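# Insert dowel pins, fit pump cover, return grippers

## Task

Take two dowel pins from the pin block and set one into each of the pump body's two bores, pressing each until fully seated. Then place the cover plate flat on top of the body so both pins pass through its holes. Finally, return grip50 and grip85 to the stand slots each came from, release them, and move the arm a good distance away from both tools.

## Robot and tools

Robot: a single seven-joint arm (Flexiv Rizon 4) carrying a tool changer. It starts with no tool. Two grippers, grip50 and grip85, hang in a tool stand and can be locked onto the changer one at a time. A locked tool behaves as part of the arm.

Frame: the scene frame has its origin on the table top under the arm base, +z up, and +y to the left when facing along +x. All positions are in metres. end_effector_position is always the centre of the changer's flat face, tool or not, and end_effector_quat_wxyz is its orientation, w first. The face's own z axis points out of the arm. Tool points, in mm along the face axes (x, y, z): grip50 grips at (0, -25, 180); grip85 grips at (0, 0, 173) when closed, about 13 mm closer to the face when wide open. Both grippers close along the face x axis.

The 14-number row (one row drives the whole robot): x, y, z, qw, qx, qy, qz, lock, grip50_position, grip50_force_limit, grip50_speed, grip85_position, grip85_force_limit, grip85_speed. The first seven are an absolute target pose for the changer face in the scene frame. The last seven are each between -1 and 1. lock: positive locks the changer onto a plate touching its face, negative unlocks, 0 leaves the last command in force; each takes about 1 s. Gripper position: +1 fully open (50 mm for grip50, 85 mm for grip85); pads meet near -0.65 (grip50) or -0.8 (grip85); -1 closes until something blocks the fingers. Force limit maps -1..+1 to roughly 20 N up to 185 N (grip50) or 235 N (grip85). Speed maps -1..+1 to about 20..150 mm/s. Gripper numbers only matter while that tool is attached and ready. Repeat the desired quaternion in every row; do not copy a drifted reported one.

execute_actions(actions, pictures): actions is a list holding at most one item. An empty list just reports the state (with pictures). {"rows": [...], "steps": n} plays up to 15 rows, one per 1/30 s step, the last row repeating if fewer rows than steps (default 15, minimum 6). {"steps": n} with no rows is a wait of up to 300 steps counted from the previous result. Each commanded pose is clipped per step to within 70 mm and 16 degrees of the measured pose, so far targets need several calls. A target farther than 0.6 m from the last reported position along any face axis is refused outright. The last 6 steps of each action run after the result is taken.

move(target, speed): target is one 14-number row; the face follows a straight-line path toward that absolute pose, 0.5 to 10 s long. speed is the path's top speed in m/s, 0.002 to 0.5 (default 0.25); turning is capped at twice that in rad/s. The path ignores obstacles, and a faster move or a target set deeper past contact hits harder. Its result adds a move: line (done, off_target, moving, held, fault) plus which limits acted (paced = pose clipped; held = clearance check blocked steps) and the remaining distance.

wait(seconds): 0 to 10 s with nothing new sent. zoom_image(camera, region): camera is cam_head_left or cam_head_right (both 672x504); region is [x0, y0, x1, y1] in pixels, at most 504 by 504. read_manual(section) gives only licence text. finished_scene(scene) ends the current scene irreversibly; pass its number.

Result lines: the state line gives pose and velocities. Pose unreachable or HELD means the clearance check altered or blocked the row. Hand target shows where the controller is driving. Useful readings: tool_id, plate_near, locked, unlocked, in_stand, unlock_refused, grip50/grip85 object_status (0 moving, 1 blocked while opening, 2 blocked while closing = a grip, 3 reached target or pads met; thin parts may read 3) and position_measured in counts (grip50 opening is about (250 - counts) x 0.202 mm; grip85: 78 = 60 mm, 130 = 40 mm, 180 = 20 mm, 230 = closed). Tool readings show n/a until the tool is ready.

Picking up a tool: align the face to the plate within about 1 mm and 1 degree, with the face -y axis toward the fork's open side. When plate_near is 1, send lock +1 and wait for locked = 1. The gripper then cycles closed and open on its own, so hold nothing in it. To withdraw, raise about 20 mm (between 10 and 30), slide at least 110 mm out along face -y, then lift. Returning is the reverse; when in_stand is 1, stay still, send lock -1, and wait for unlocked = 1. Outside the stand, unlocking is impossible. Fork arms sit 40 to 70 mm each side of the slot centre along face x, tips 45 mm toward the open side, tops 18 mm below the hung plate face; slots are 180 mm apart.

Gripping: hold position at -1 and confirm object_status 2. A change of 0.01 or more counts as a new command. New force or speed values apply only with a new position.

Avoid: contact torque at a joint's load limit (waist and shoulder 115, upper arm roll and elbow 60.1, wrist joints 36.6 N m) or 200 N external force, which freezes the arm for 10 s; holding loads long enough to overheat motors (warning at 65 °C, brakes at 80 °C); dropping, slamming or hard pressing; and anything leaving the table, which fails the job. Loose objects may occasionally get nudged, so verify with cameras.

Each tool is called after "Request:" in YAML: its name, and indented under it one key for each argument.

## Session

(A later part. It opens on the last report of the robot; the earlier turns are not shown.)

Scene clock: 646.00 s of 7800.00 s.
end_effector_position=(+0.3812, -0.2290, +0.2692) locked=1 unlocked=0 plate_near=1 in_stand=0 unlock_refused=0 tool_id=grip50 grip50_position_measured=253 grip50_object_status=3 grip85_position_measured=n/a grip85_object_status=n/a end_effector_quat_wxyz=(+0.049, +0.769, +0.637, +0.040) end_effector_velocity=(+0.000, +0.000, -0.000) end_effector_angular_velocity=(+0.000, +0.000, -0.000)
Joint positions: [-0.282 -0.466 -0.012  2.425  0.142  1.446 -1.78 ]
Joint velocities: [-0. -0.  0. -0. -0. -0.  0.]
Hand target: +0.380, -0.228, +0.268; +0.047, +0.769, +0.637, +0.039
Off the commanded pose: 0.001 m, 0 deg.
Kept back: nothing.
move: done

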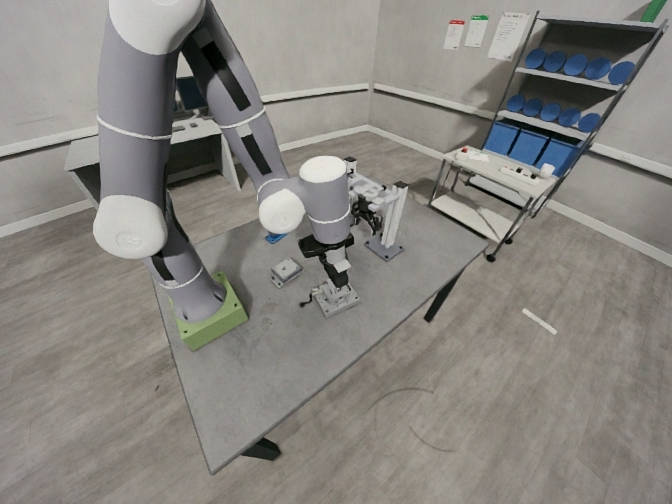

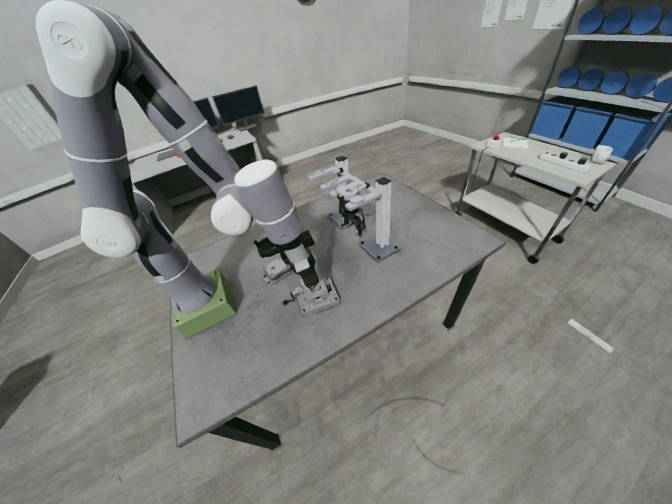

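Request:
move:
  target: [0.38,-0.229,0.30,0,0.770,0.638,0,0,-1,1,0,0,0,0]
  speed: 0.05

Request:
move:
  target: [0.45,0.0,0.40,0,0.770,0.638,0,0,-1,1,0,0,0,0]

Request:
zoom_image:
  camera: "cam_head_left"
  region: [318,278,354,306]

Request:
zoom_image:
  camera: "cam_head_right"
  region: [298,276,334,304]

Request:
zoom_image:
  camera: "cam_head_left"
  region: [266,254,308,290]

Scene clock: 647.80 s of 7800.00 s.
end_effector_position=(+0.3800, -0.2290, +0.3000) locked=1 unlocked=0 plate_near=1 in_stand=0 unlock_refused=0 tool_id=grip50 grip50_position_measured=253 grip50_object_status=3 grip85_position_measured=n/a grip85_object_status=n/a end_effector_quat_wxyz=(+0.000, +0.770, +0.638, -0.000) end_effector_velocity=(-0.000, +0.000, -0.000) end_effector_angular_velocity=(+0.000, +0.000, -0.001)
Joint positions: [-0.243 -0.338 -0.07   2.4    0.071  1.169 -1.723]
Joint velocities: [ 0. -0. -0.  0.  0. -0.  0.]
Hand target: +0.380, -0.229, +0.300; +0.000, +0.770, +0.638, -0.000
Off the commanded pose: 0.000 m, 0 deg.
Kept back: nothing.
move: done

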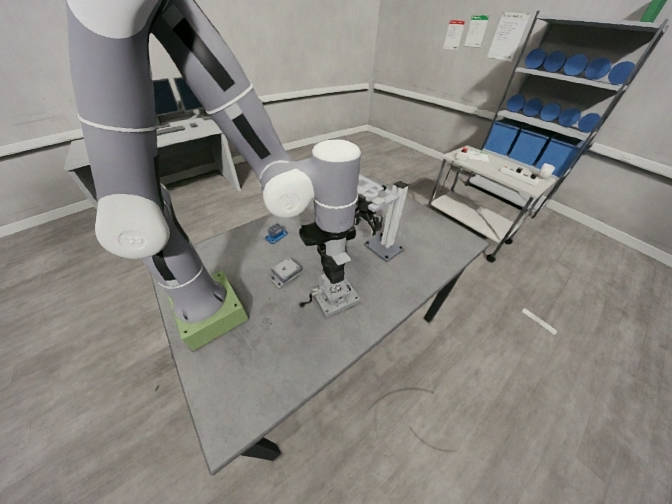

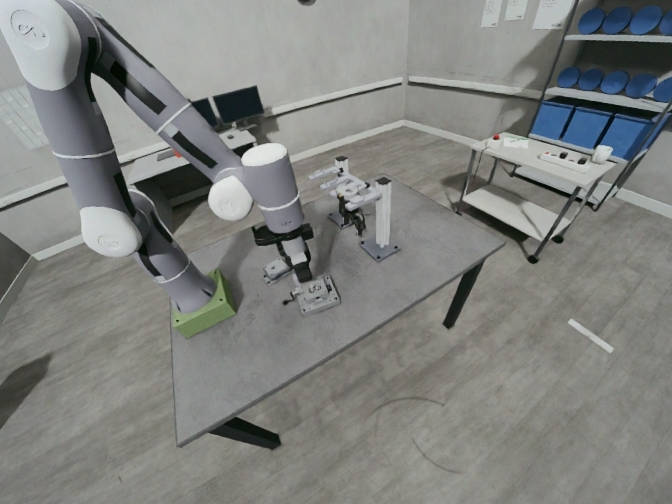

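Scene clock: 649.20 s of 7800.00 s.
end_effector_position=(+0.4497, +0.0001, +0.4002) locked=1 unlocked=0 plate_near=1 in_stand=0 unlock_refused=0 tool_id=grip50 grip50_position_measured=253 grip50_object_status=3 grip85_position_measured=n/a grip85_object_status=n/a end_effector_quat_wxyz=(-0.000, +0.770, +0.638, +0.000) end_effector_velocity=(-0.000, -0.000, -0.000) end_effector_angular_velocity=(+0.001, +0.000, -0.002)
Joint positions: [ 0.108 -0.093  0.109  2.314 -0.01   0.841 -1.126]
Joint velocities: [-0.    -0.    -0.     0.     0.001 -0.     0.001]
Hand target: +0.450, +0.000, +0.400; -0.001, +0.770, +0.638, +0.000
Off the commanded pose: 0.000 m, 0 deg.
Kept back: nothing.
move: done

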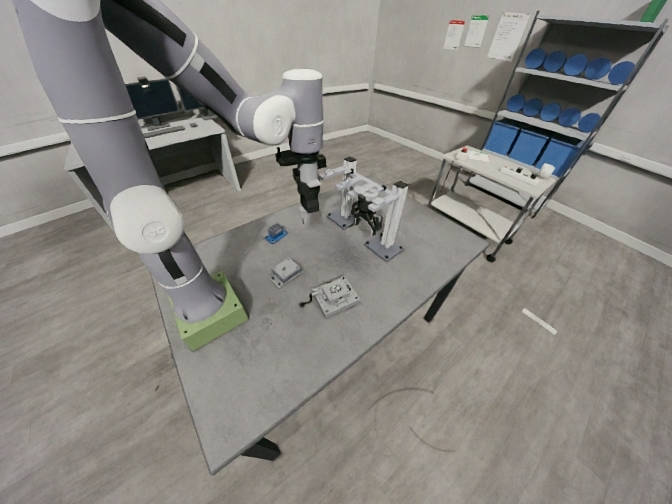

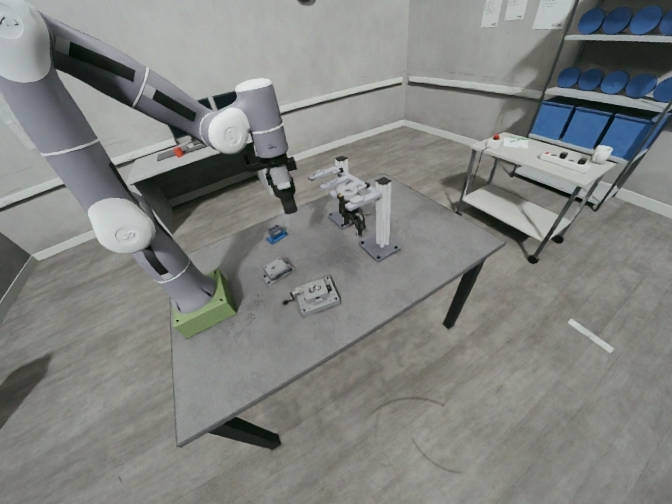

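Region (318, 278, 354, 306) of cam_head_left's 672x504 image, scaled by 14.000, with more detail than that image has.

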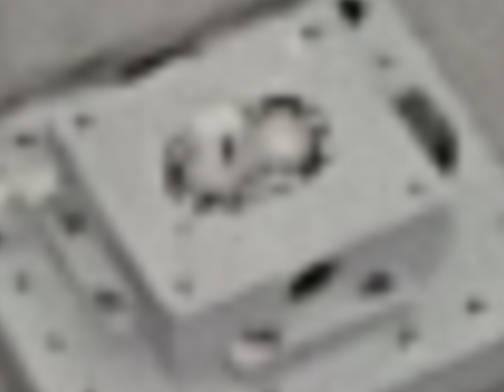

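Region (298, 276, 334, 304) of cam_head_right's 672x504 image, scaled by 14.000, with more detail than that image has.

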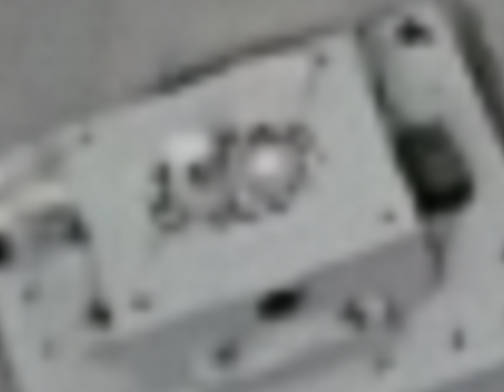

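Region (266, 254, 308, 290) of cam_head_left's 672x504 image, scaled by 12.000, with more detail than that image has; it fills the top 432 rows of this view, and the rest is white.

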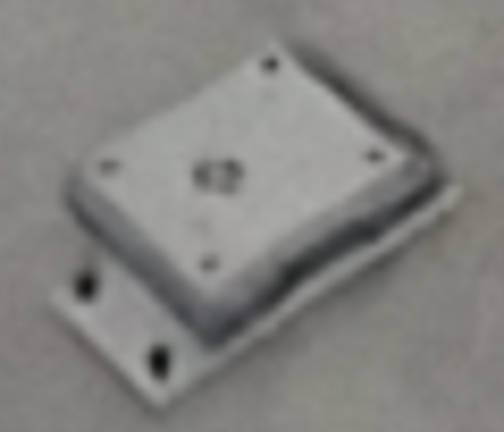

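Request:
move:
  target: [0.3776,-0.2285,0.30,0.047,0.7685,0.6368,0.0389,0,-1,1,0,0,0,0]

Request:
move:
  target: [0.3776,-0.2285,0.271,0.047,0.7685,0.6368,0.0389,0,-1,1,0,0,0,0]
  speed: 0.03

Request:
move:
  target: [0.3776,-0.2285,0.2683,0.047,0.7685,0.6368,0.0389,0,-1,1,0,0,0,0]
  speed: 0.003

Request:
move:
  target: [0.3783,-0.2245,0.2683,0.047,0.7685,0.6368,0.0389,0,-1,1,0,0,0,0]
  speed: 0.002

Request:
move:
  target: [0.3789,-0.2215,0.2683,0.047,0.7685,0.6368,0.0389,0,-1,1,0,0,0,0]
  speed: 0.002

Scene clock: 651.17 s of 7800.00 s.
end_effector_position=(+0.3780, -0.2287, +0.2999) locked=1 unlocked=0 plate_near=1 in_stand=0 unlock_refused=0 tool_id=grip50 grip50_position_measured=253 grip50_object_status=3 grip85_position_measured=n/a grip85_object_status=n/a end_effector_quat_wxyz=(+0.048, +0.769, +0.637, +0.039) end_effector_velocity=(+0.000, +0.000, +0.000) end_effector_angular_velocity=(-0.000, -0.001, +0.001)
Joint positions: [-0.282 -0.357 -0.023  2.446  0.104  1.356 -1.752]
Joint velocities: [ 0.001  0.001 -0.     0.    -0.001  0.     0.   ]
Hand target: +0.378, -0.229, +0.300; +0.048, +0.769, +0.637, +0.039
Off the commanded pose: 0.000 m, 0 deg.
Kept back: nothing.
move: done

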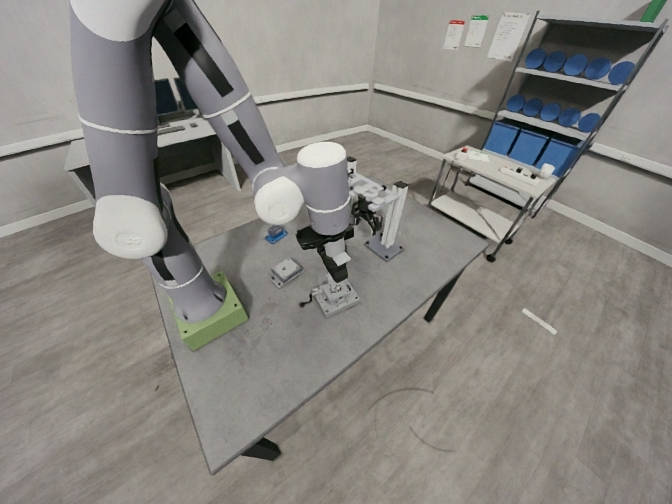

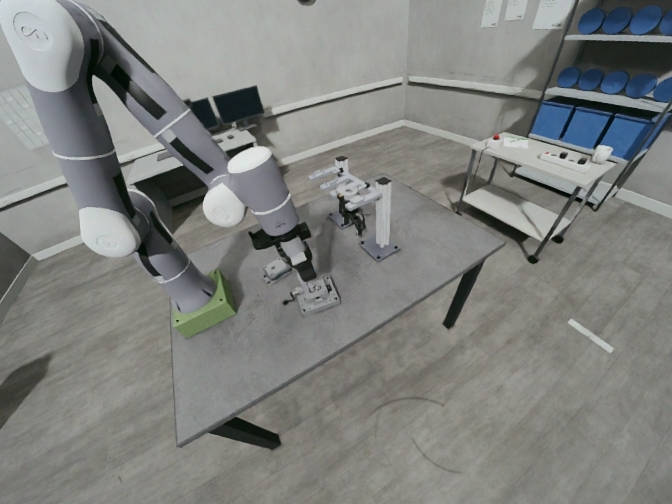

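Scene clock: 652.37 s of 7800.00 s.
end_effector_position=(+0.3776, -0.2285, +0.2709) locked=1 unlocked=0 plate_near=1 in_stand=0 unlock_refused=0 tool_id=grip50 grip50_position_measured=253 grip50_object_status=3 grip85_position_measured=n/a grip85_object_status=n/a end_effector_quat_wxyz=(+0.047, +0.769, +0.637, +0.039) end_effector_velocity=(-0.000, +0.000, -0.000) end_effector_angular_velocity=(+0.000, +0.000, -0.000)
Joint positions: [-0.295 -0.455 -0.003  2.436  0.123  1.444 -1.768]
Joint velocities: [-0. -0.  0. -0.  0. -0.  0.]
Hand target: +0.378, -0.229, +0.271; +0.047, +0.769, +0.637, +0.039
Off the commanded pose: 0.000 m, 0 deg.
Kept back: nothing.
move: done

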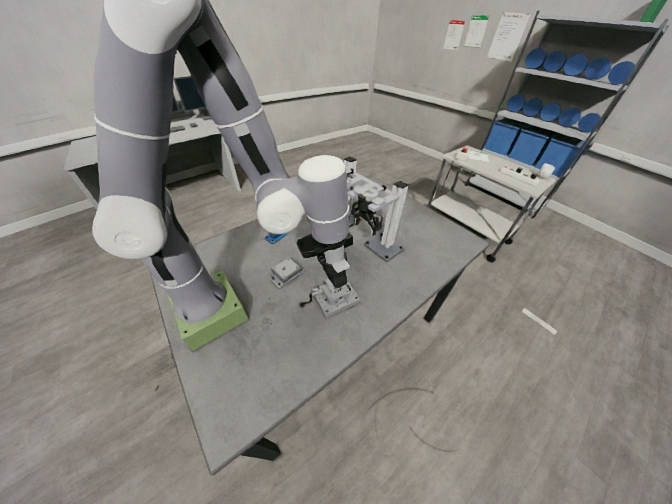

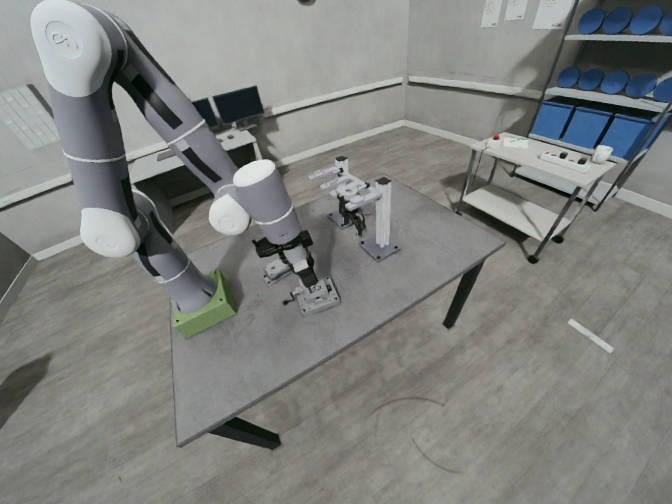

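Scene clock: 653.47 s of 7800.00 s.
end_effector_position=(+0.3782, -0.2287, +0.2691) locked=1 unlocked=0 plate_near=1 in_stand=0 unlock_refused=0 tool_id=grip50 grip50_position_measured=253 grip50_object_status=3 grip85_position_measured=n/a grip85_object_status=n/a end_effector_quat_wxyz=(+0.048, +0.769, +0.637, +0.040) end_effector_velocity=(-0.000, -0.000, -0.000) end_effector_angular_velocity=(+0.000, +0.000, +0.001)
Joint positions: [-0.297 -0.463 -0.001  2.434  0.123  1.453 -1.768]
Joint velocities: [-0.    -0.     0.    -0.    -0.    -0.    -0.001]
Hand target: +0.378, -0.229, +0.268; +0.047, +0.769, +0.637, +0.039
Off the commanded pose: 0.001 m, 0 deg.
Kept back: nothing.
move: done

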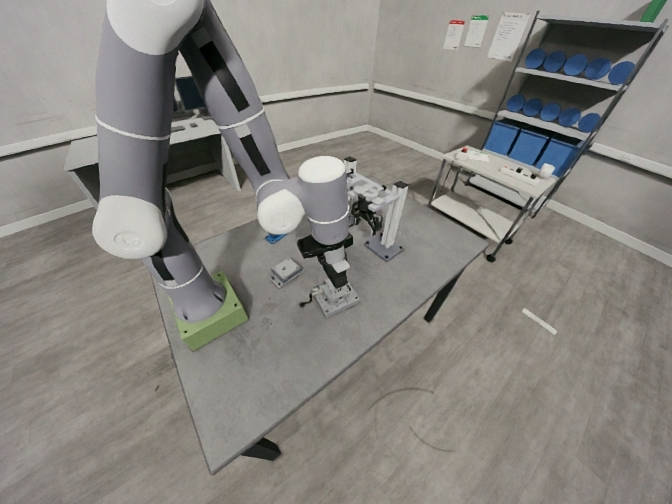

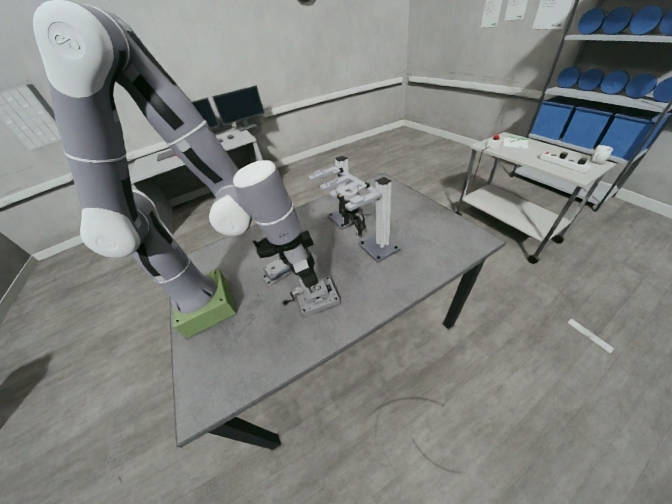

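Scene clock: 655.80 s of 7800.00 s.
end_effector_position=(+0.3786, -0.2257, +0.2691) locked=1 unlocked=0 plate_near=1 in_stand=0 unlock_refused=0 tool_id=grip50 grip50_position_measured=253 grip50_object_status=3 grip85_position_measured=n/a grip85_object_status=n/a end_effector_quat_wxyz=(+0.048, +0.769, +0.636, +0.039) end_effector_velocity=(+0.000, +0.000, -0.000) end_effector_angular_velocity=(+0.000, +0.000, +0.000)
Joint positions: [-0.285 -0.462 -0.005  2.438  0.125  1.457 -1.76 ]
Joint velocities: [ 0. -0. -0.  0.  0.  0. -0.]
Hand target: +0.378, -0.224, +0.268; +0.047, +0.769, +0.637, +0.039
Off the commanded pose: 0.001 m, 0 deg.
Kept back: nothing.
move: done

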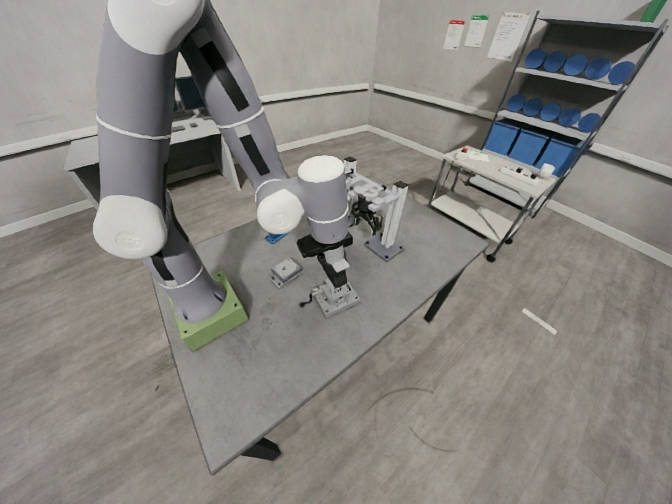

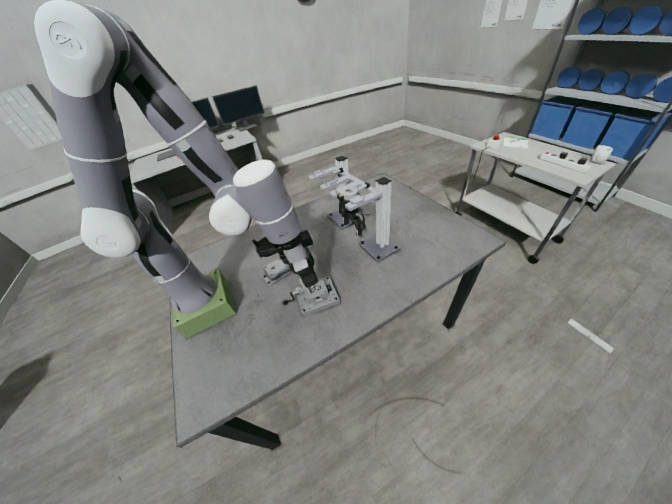

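Scene clock: 658.17 s of 7800.00 s.
end_effector_position=(+0.3794, -0.2228, +0.2692) locked=1 unlocked=0 plate_near=1 in_stand=0 unlock_refused=0 tool_id=grip50 grip50_position_measured=253 grip50_object_status=3 grip85_position_measured=n/a grip85_object_status=n/a end_effector_quat_wxyz=(+0.049, +0.769, +0.636, +0.039) end_effector_velocity=(-0.000, -0.000, -0.000) end_effector_angular_velocity=(-0.000, +0.000, -0.000)
Joint positions: [-0.275 -0.461 -0.008  2.441  0.127  1.459 -1.754]
Joint velocities: [ 0. -0. -0.  0.  0.  0. -0.]
Hand target: +0.379, -0.222, +0.268; +0.047, +0.769, +0.637, +0.039
Off the commanded pose: 0.002 m, 0 deg.
Kept back: nothing.
move: done

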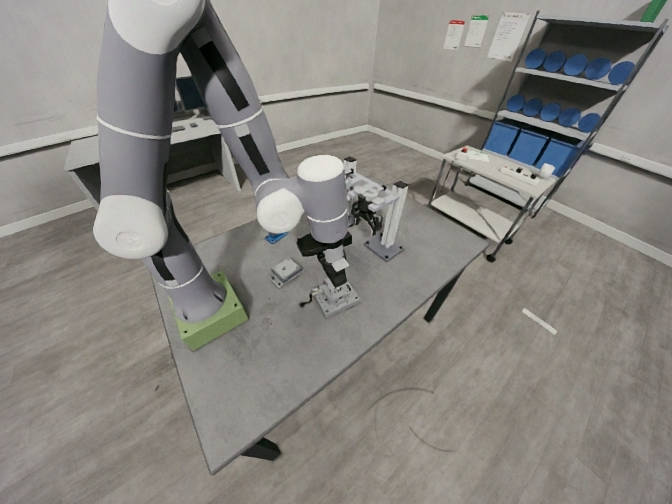

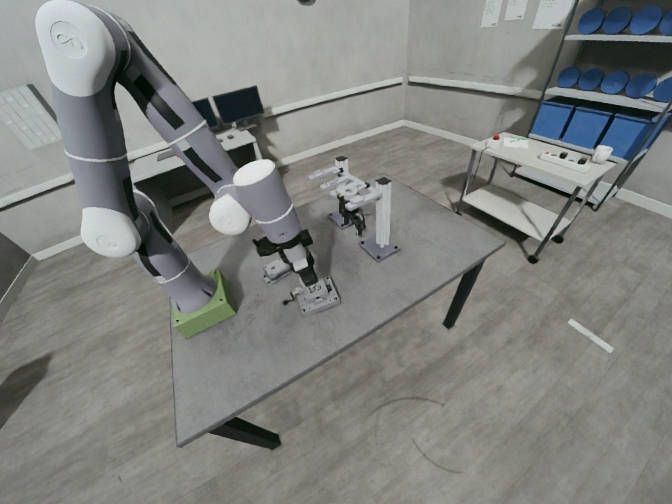

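Request:
move:
  target: [0.3789,-0.2225,0.274,0.047,0.7685,0.6368,0.0389,0,-1,1,0,0,0,0]
  speed: 0.01

Request:
move:
  target: [0.3993,-0.2390,0.271,0,0.770,0.638,0,0,-1,1,0,0,0,0]
  speed: 0.03

Request:
move:
  target: [0.3993,-0.2390,0.2668,0,0.770,0.638,0,0,-1,1,0,0,0,0]
  speed: 0.004

Request:
move:
  target: [0.4000,-0.2350,0.2666,0,0.770,0.638,0,0,-1,1,0,0,0,0]
  speed: 0.002

Scene clock: 659.23 s of 7800.00 s.
end_effector_position=(+0.3789, -0.2225, +0.2740) locked=1 unlocked=0 plate_near=1 in_stand=0 unlock_refused=0 tool_id=grip50 grip50_position_measured=253 grip50_object_status=3 grip85_position_measured=n/a grip85_object_status=n/a end_effector_quat_wxyz=(+0.047, +0.769, +0.637, +0.039) end_effector_velocity=(-0.000, -0.000, -0.000) end_effector_angular_velocity=(+0.000, +0.000, -0.002)
Joint positions: [-0.274 -0.443 -0.01   2.443  0.125  1.44  -1.754]
Joint velocities: [ 0.    -0.    -0.     0.     0.    -0.     0.001]
Hand target: +0.379, -0.222, +0.274; +0.047, +0.769, +0.637, +0.039
Off the commanded pose: 0.000 m, 0 deg.
Kept back: nothing.
move: done

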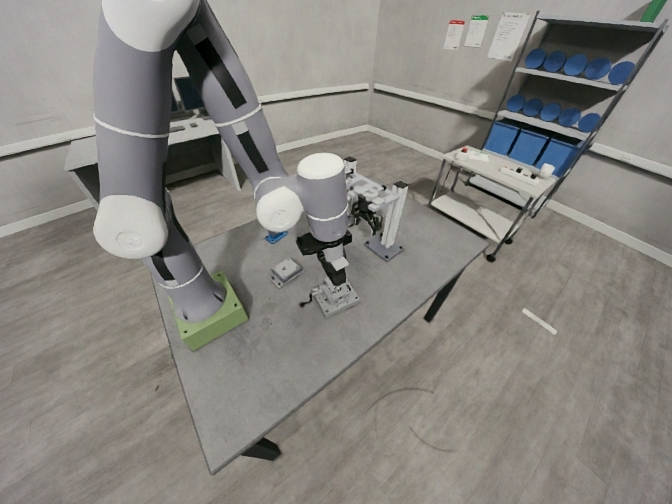

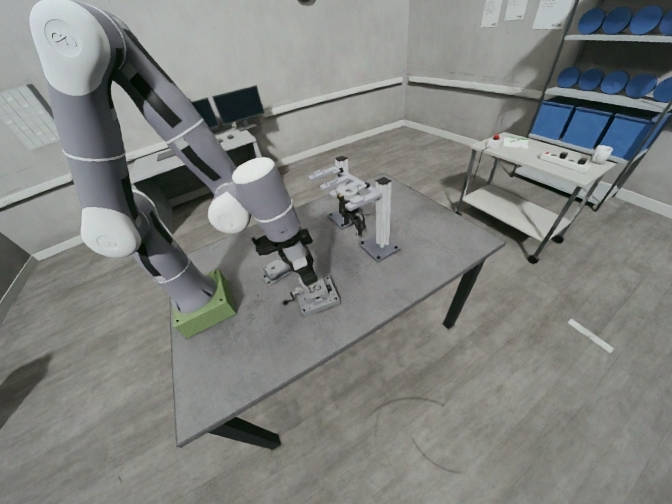

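Scene clock: 661.50 s of 7800.00 s.
end_effector_position=(+0.3994, -0.2390, +0.2712) locked=1 unlocked=0 plate_near=1 in_stand=0 unlock_refused=0 tool_id=grip50 grip50_position_measured=253 grip50_object_status=3 grip85_position_measured=n/a grip85_object_status=n/a end_effector_quat_wxyz=(+0.000, +0.770, +0.638, +0.000) end_effector_velocity=(+0.000, -0.000, +0.000) end_effector_angular_velocity=(-0.000, -0.000, -0.001)
Joint positions: [-0.271 -0.457 -0.049  2.333  0.077  1.222 -1.737]
Joint velocities: [ 0.     0.    -0.     0.    -0.    -0.     0.001]
Hand target: +0.399, -0.239, +0.271; +0.000, +0.770, +0.638, -0.000
Off the commanded pose: 0.000 m, 0 deg.
Kept back: nothing.
move: done

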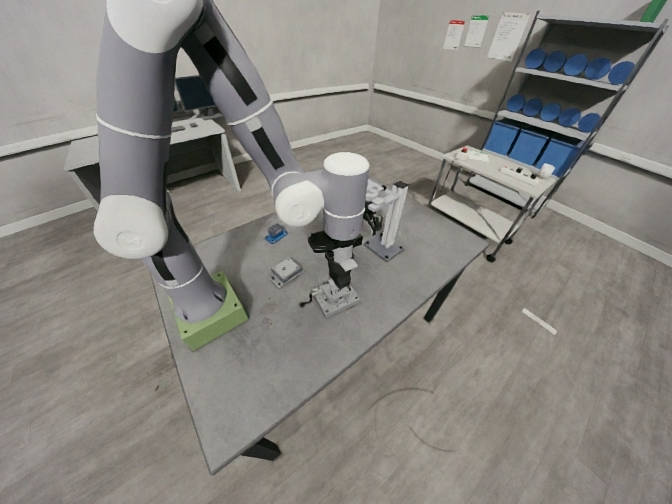

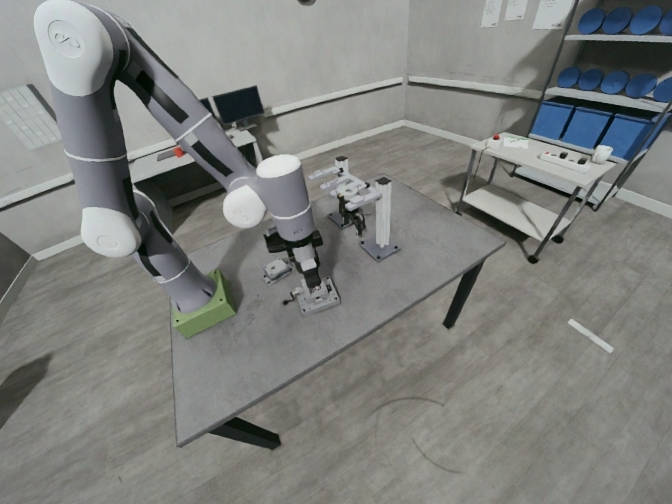

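Scene clock: 662.80 s of 7800.00 s.
end_effector_position=(+0.3997, -0.2392, +0.2676) locked=1 unlocked=0 plate_near=1 in_stand=0 unlock_refused=0 tool_id=grip50 grip50_position_measured=253 grip50_object_status=3 grip85_position_measured=n/a grip85_object_status=n/a end_effector_quat_wxyz=(+0.001, +0.770, +0.638, +0.000) end_effector_velocity=(-0.000, +0.000, -0.000) end_effector_angular_velocity=(+0.000, +0.000, -0.000)
Joint positions: [-0.274 -0.469 -0.046  2.331  0.078  1.233 -1.737]
Joint velocities: [-0. -0.  0.  0. -0.  0.  0.]
Hand target: +0.399, -0.239, +0.267; -0.000, +0.770, +0.638, +0.000
Off the commanded pose: 0.001 m, 0 deg.
Kept back: nothing.
move: done

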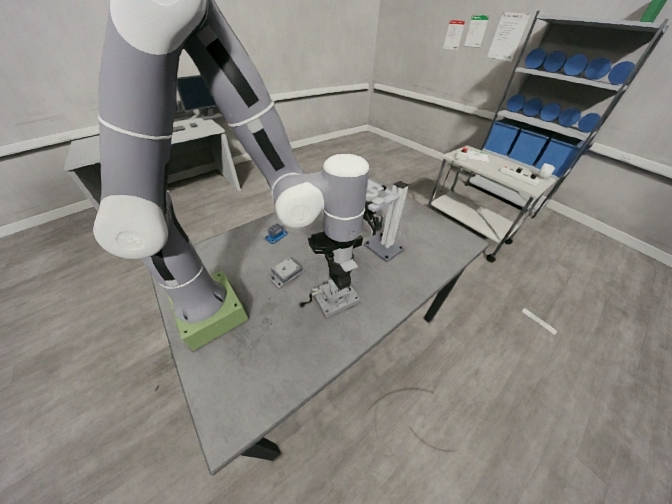

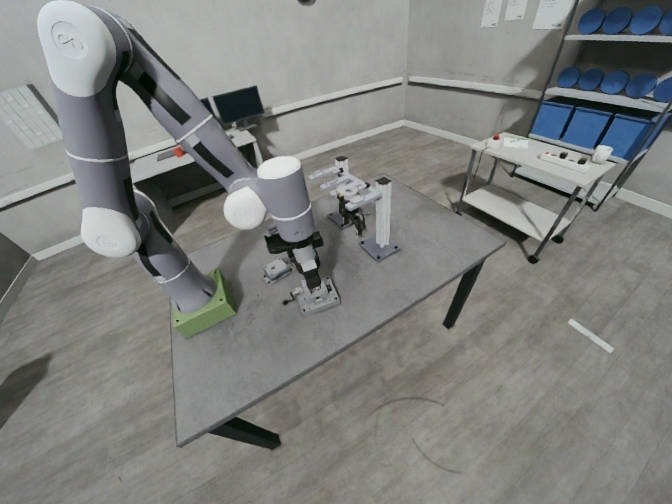

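Scene clock: 665.17 s of 7800.00 s.
end_effector_position=(+0.4002, -0.2367, +0.2676) locked=1 unlocked=0 plate_near=1 in_stand=0 unlock_refused=0 tool_id=grip50 grip50_position_measured=253 grip50_object_status=3 grip85_position_measured=n/a grip85_object_status=n/a end_effector_quat_wxyz=(+0.002, +0.771, +0.637, +0.000) end_effector_velocity=(-0.000, -0.000, -0.000) end_effector_angular_velocity=(+0.000, +0.000, -0.001)
Joint positions: [-0.266 -0.468 -0.049  2.335  0.078  1.236 -1.73 ]
Joint velocities: [ 0.    -0.    -0.     0.     0.001  0.     0.   ]
Hand target: +0.400, -0.235, +0.267; -0.000, +0.770, +0.638, -0.000
Off the commanded pose: 0.002 m, 0 deg.
Kept back: nothing.
move: done

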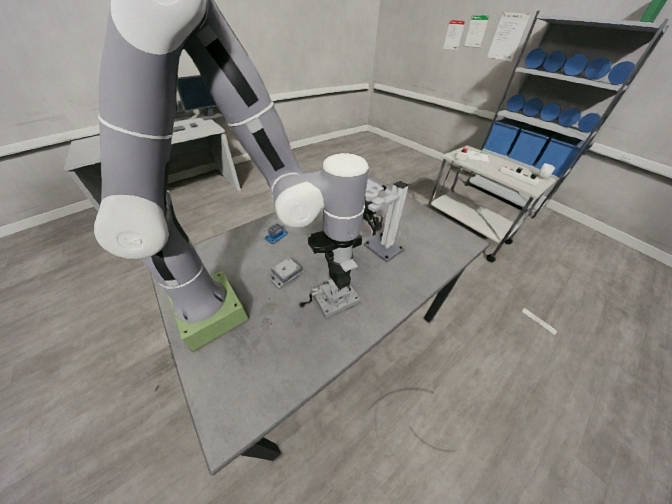

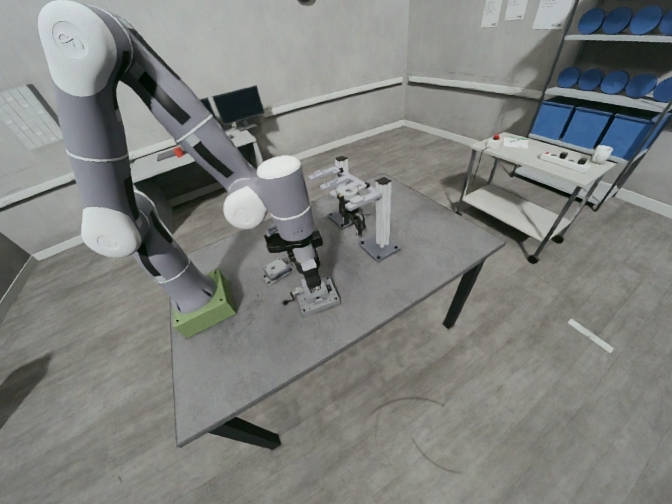

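Lag 1.7 — catching. Relax lateral and press.

Request:
move:
  target: [0.3997,-0.2371,0.2660,0,0.770,0.638,0,0,-1,1,0,0,0,0]
  speed: 0.002

Request:
move:
  target: [0.3994,-0.2385,0.2660,0,0.770,0.638,0,0,-1,1,0,0,0,0]
  speed: 0.002

Scene clock: 666.50 s of 7800.00 s.
end_effector_position=(+0.4006, -0.2375, +0.2674) locked=1 unlocked=0 plate_near=1 in_stand=0 unlock_refused=0 tool_id=grip50 grip50_position_measured=253 grip50_object_status=3 grip85_position_measured=n/a grip85_object_status=n/a end_effector_quat_wxyz=(+0.002, +0.770, +0.638, +0.001) end_effector_velocity=(-0.000, +0.000, -0.000) end_effector_angular_velocity=(+0.000, +0.000, -0.001)
Joint positions: [-0.27  -0.469 -0.046  2.332  0.078  1.236 -1.733]
Joint velocities: [-0.    -0.     0.001  0.     0.     0.     0.001]
Hand target: +0.400, -0.237, +0.266; +0.000, +0.770, +0.638, -0.000
Off the commanded pose: 0.002 m, 0 deg.
Kept back: nothing.
move: done

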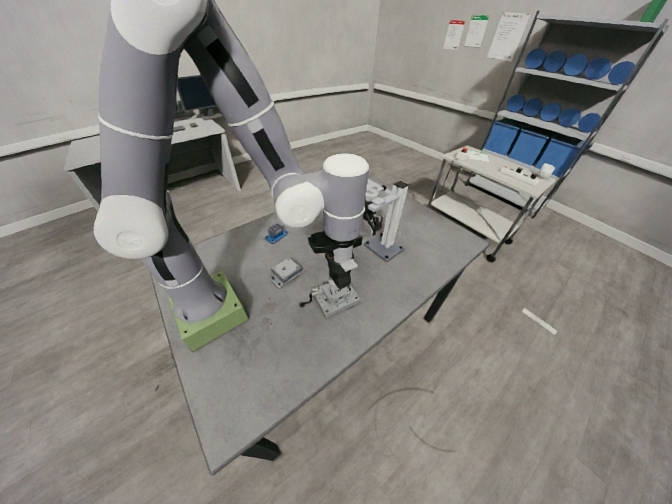

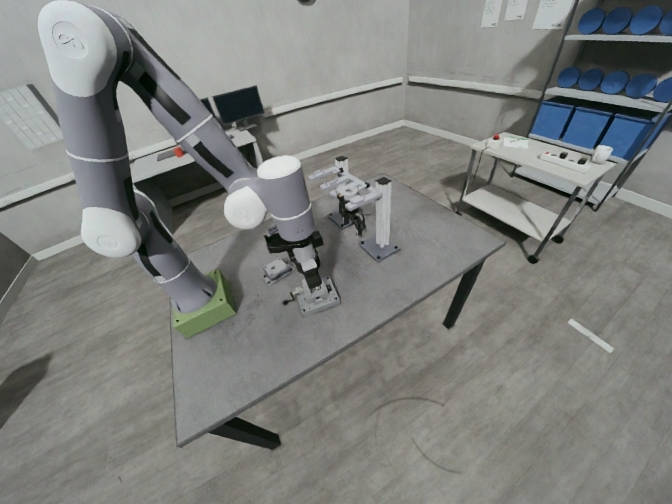

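Scene clock: 667.77 s of 7800.00 s.
end_effector_position=(+0.4007, -0.2384, +0.2675) locked=1 unlocked=0 plate_near=1 in_stand=0 unlock_refused=0 tool_id=grip50 grip50_position_measured=253 grip50_object_status=3 grip85_position_measured=n/a grip85_object_status=n/a end_effector_quat_wxyz=(+0.002, +0.770, +0.638, +0.001) end_effector_velocity=(+0.000, -0.000, +0.000) end_effector_angular_velocity=(-0.000, -0.000, +0.000)
Joint positions: [-0.274 -0.47  -0.044  2.331  0.077  1.236 -1.735]
Joint velocities: [-0.001  0.     0.    -0.    -0.002  0.     0.001]
Hand target: +0.399, -0.238, +0.266; +0.000, +0.770, +0.638, -0.000
Off the commanded pose: 0.002 m, 0 deg.
Kept back: nothing.
move: done

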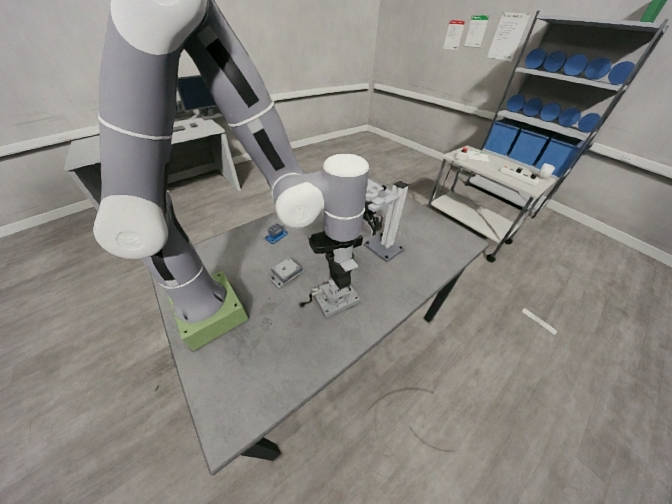

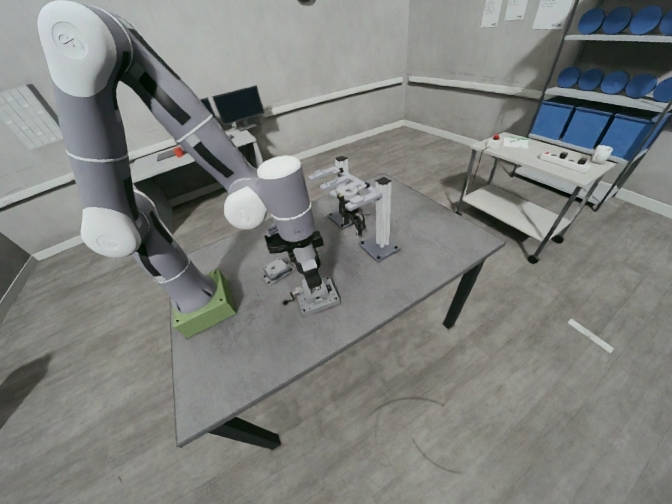

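Request:
move:
  target: [0.3992,-0.2377,0.2688,0,0.770,0.638,0,0,-1,1,0,0,0,0]
  speed: 0.005

Request:
move:
  target: [0.3992,-0.2377,0.2662,0,0.770,0.638,0,0,-1,1,0,0,0,0]
  speed: 0.003

Request:
move:
  target: [0.4000,-0.2378,0.2688,0,0.770,0.638,0,0,-1,1,0,0,0,0]
  speed: 0.005

Request:
move:
  target: [0.4000,-0.2378,0.2662,0,0.770,0.638,0,0,-1,1,0,0,0,0]
  speed: 0.003

Scene clock: 668.87 s of 7800.00 s.
end_effector_position=(+0.3992, -0.2377, +0.2688) locked=1 unlocked=0 plate_near=1 in_stand=0 unlock_refused=0 tool_id=grip50 grip50_position_measured=253 grip50_object_status=3 grip85_position_measured=n/a grip85_object_status=n/a end_effector_quat_wxyz=(+0.000, +0.770, +0.638, +0.000) end_effector_velocity=(-0.000, +0.000, +0.000) end_effector_angular_velocity=(-0.000, +0.000, +0.000)
Joint positions: [-0.271 -0.464 -0.046  2.334  0.077  1.229 -1.734]
Joint velocities: [ 0.001  0.    -0.     0.    -0.    -0.     0.   ]
Hand target: +0.399, -0.238, +0.269; +0.000, +0.770, +0.638, -0.000
Off the commanded pose: 0.000 m, 0 deg.
Kept back: nothing.
move: done

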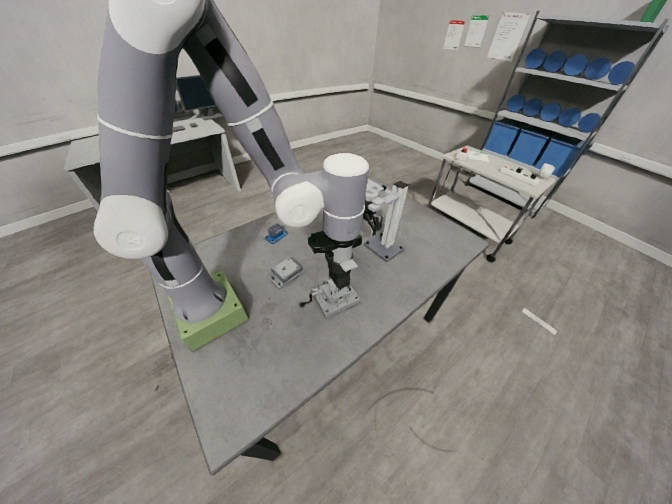

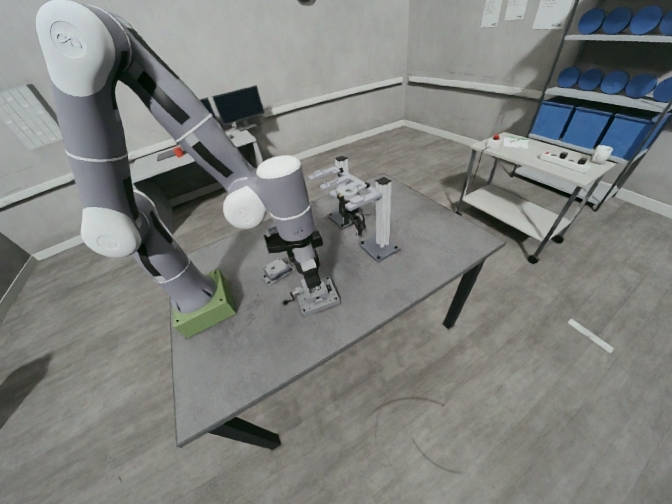

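Scene clock: 669.93 s of 7800.00 s.
end_effector_position=(+0.4000, -0.2378, +0.2674) locked=1 unlocked=0 plate_near=1 in_stand=0 unlock_refused=0 tool_id=grip50 grip50_position_measured=253 grip50_object_status=3 grip85_position_measured=n/a grip85_object_status=n/a end_effector_quat_wxyz=(+0.001, +0.770, +0.638, +0.001) end_effector_velocity=(-0.000, -0.000, -0.000) end_effector_angular_velocity=(+0.000, +0.000, -0.002)
Joint positions: [-0.272 -0.469 -0.045  2.333  0.077  1.236 -1.734]
Joint velocities: [-0.    -0.     0.    -0.    -0.    -0.     0.002]
Hand target: +0.399, -0.238, +0.266; -0.000, +0.770, +0.638, +0.000
Off the commanded pose: 0.001 m, 0 deg.
Kept back: nothing.
move: done

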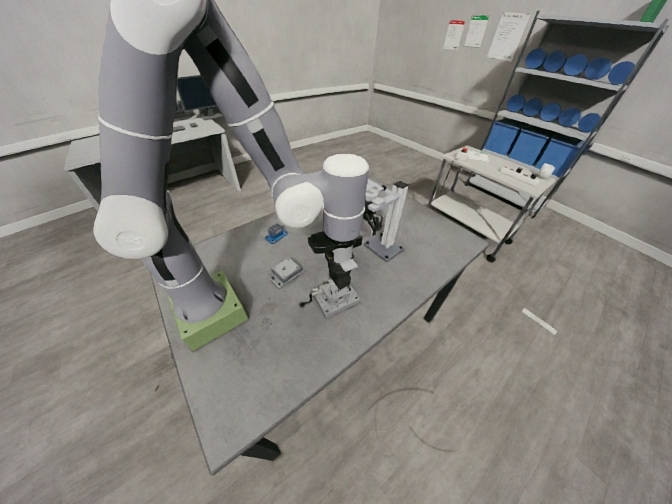

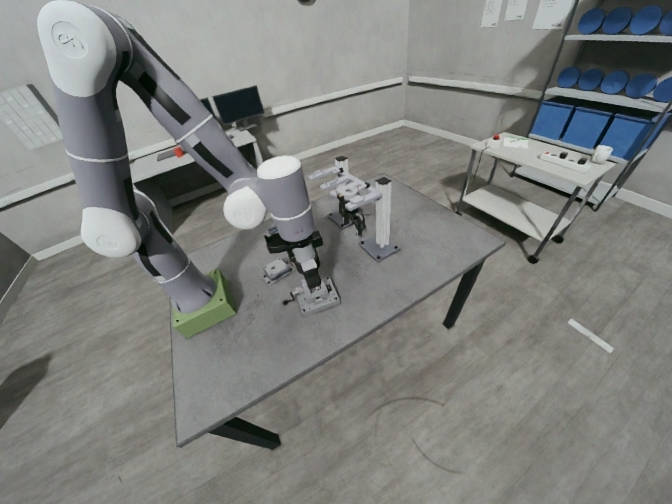

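Scene clock: 670.63 s of 7800.00 s.
end_effector_position=(+0.3999, -0.2378, +0.2687) locked=1 unlocked=0 plate_near=1 in_stand=0 unlock_refused=0 tool_id=grip50 grip50_position_measured=253 grip50_object_status=3 grip85_position_measured=n/a grip85_object_status=n/a end_effector_quat_wxyz=(+0.000, +0.770, +0.638, +0.000) end_effector_velocity=(-0.000, +0.000, -0.000) end_effector_angular_velocity=(-0.000, +0.000, +0.000)
Joint positions: [-0.271 -0.465 -0.046  2.332  0.076  1.228 -1.733]
Joint velocities: [ 0. -0. -0.  0. -0. -0.  0.]
Hand target: +0.400, -0.238, +0.269; +0.000, +0.770, +0.638, -0.000
Off the commanded pose: 0.000 m, 0 deg.
Kept back: nothing.
move: done

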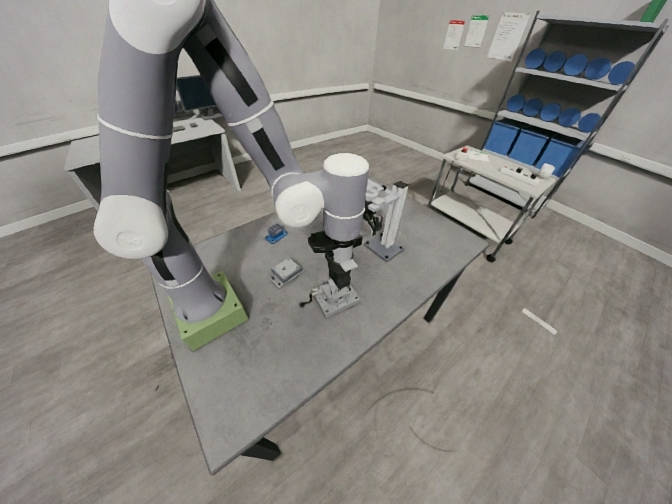

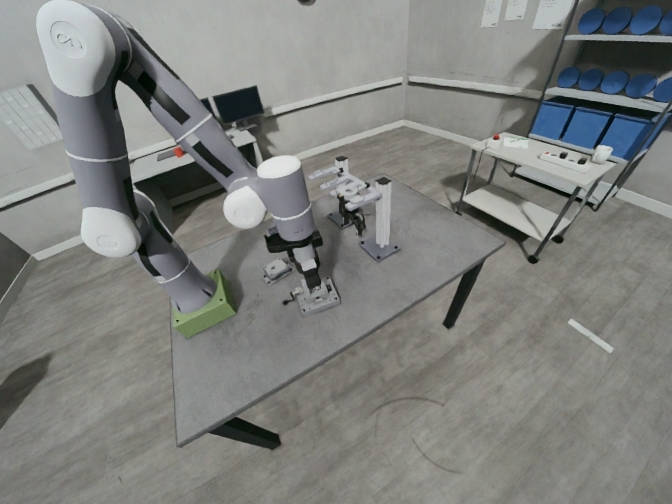

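Scene clock: 671.70 s of 7800.00 s.
end_effector_position=(+0.4008, -0.2379, +0.2674) locked=1 unlocked=0 plate_near=1 in_stand=0 unlock_refused=0 tool_id=grip50 grip50_position_measured=253 grip50_object_status=3 grip85_position_measured=n/a grip85_object_status=n/a end_effector_quat_wxyz=(+0.001, +0.770, +0.638, +0.001) end_effector_velocity=(-0.000, -0.000, -0.000) end_effector_angular_velocity=(-0.000, -0.000, -0.001)
Joint positions: [-0.272 -0.47  -0.045  2.331  0.076  1.235 -1.733]
Joint velocities: [-0.    -0.    -0.     0.     0.     0.     0.001]
Hand target: +0.400, -0.238, +0.266; -0.000, +0.770, +0.638, +0.000
Off the commanded pose: 0.001 m, 0 deg.
Kept back: nothing.
move: done

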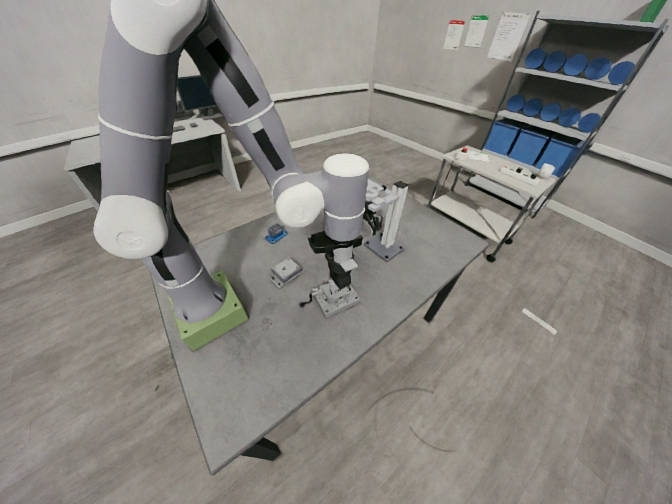

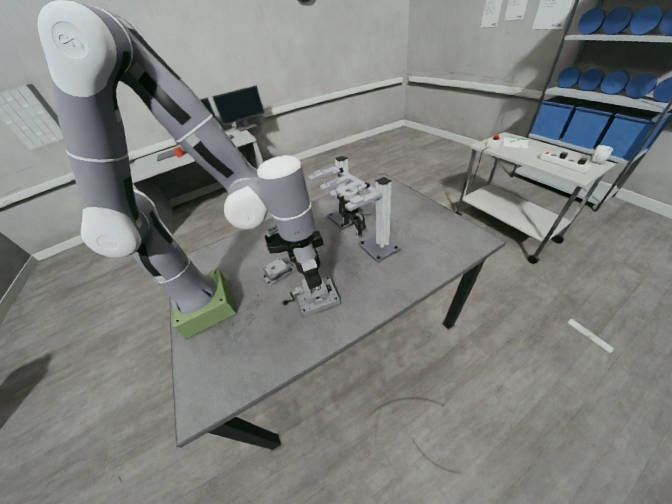

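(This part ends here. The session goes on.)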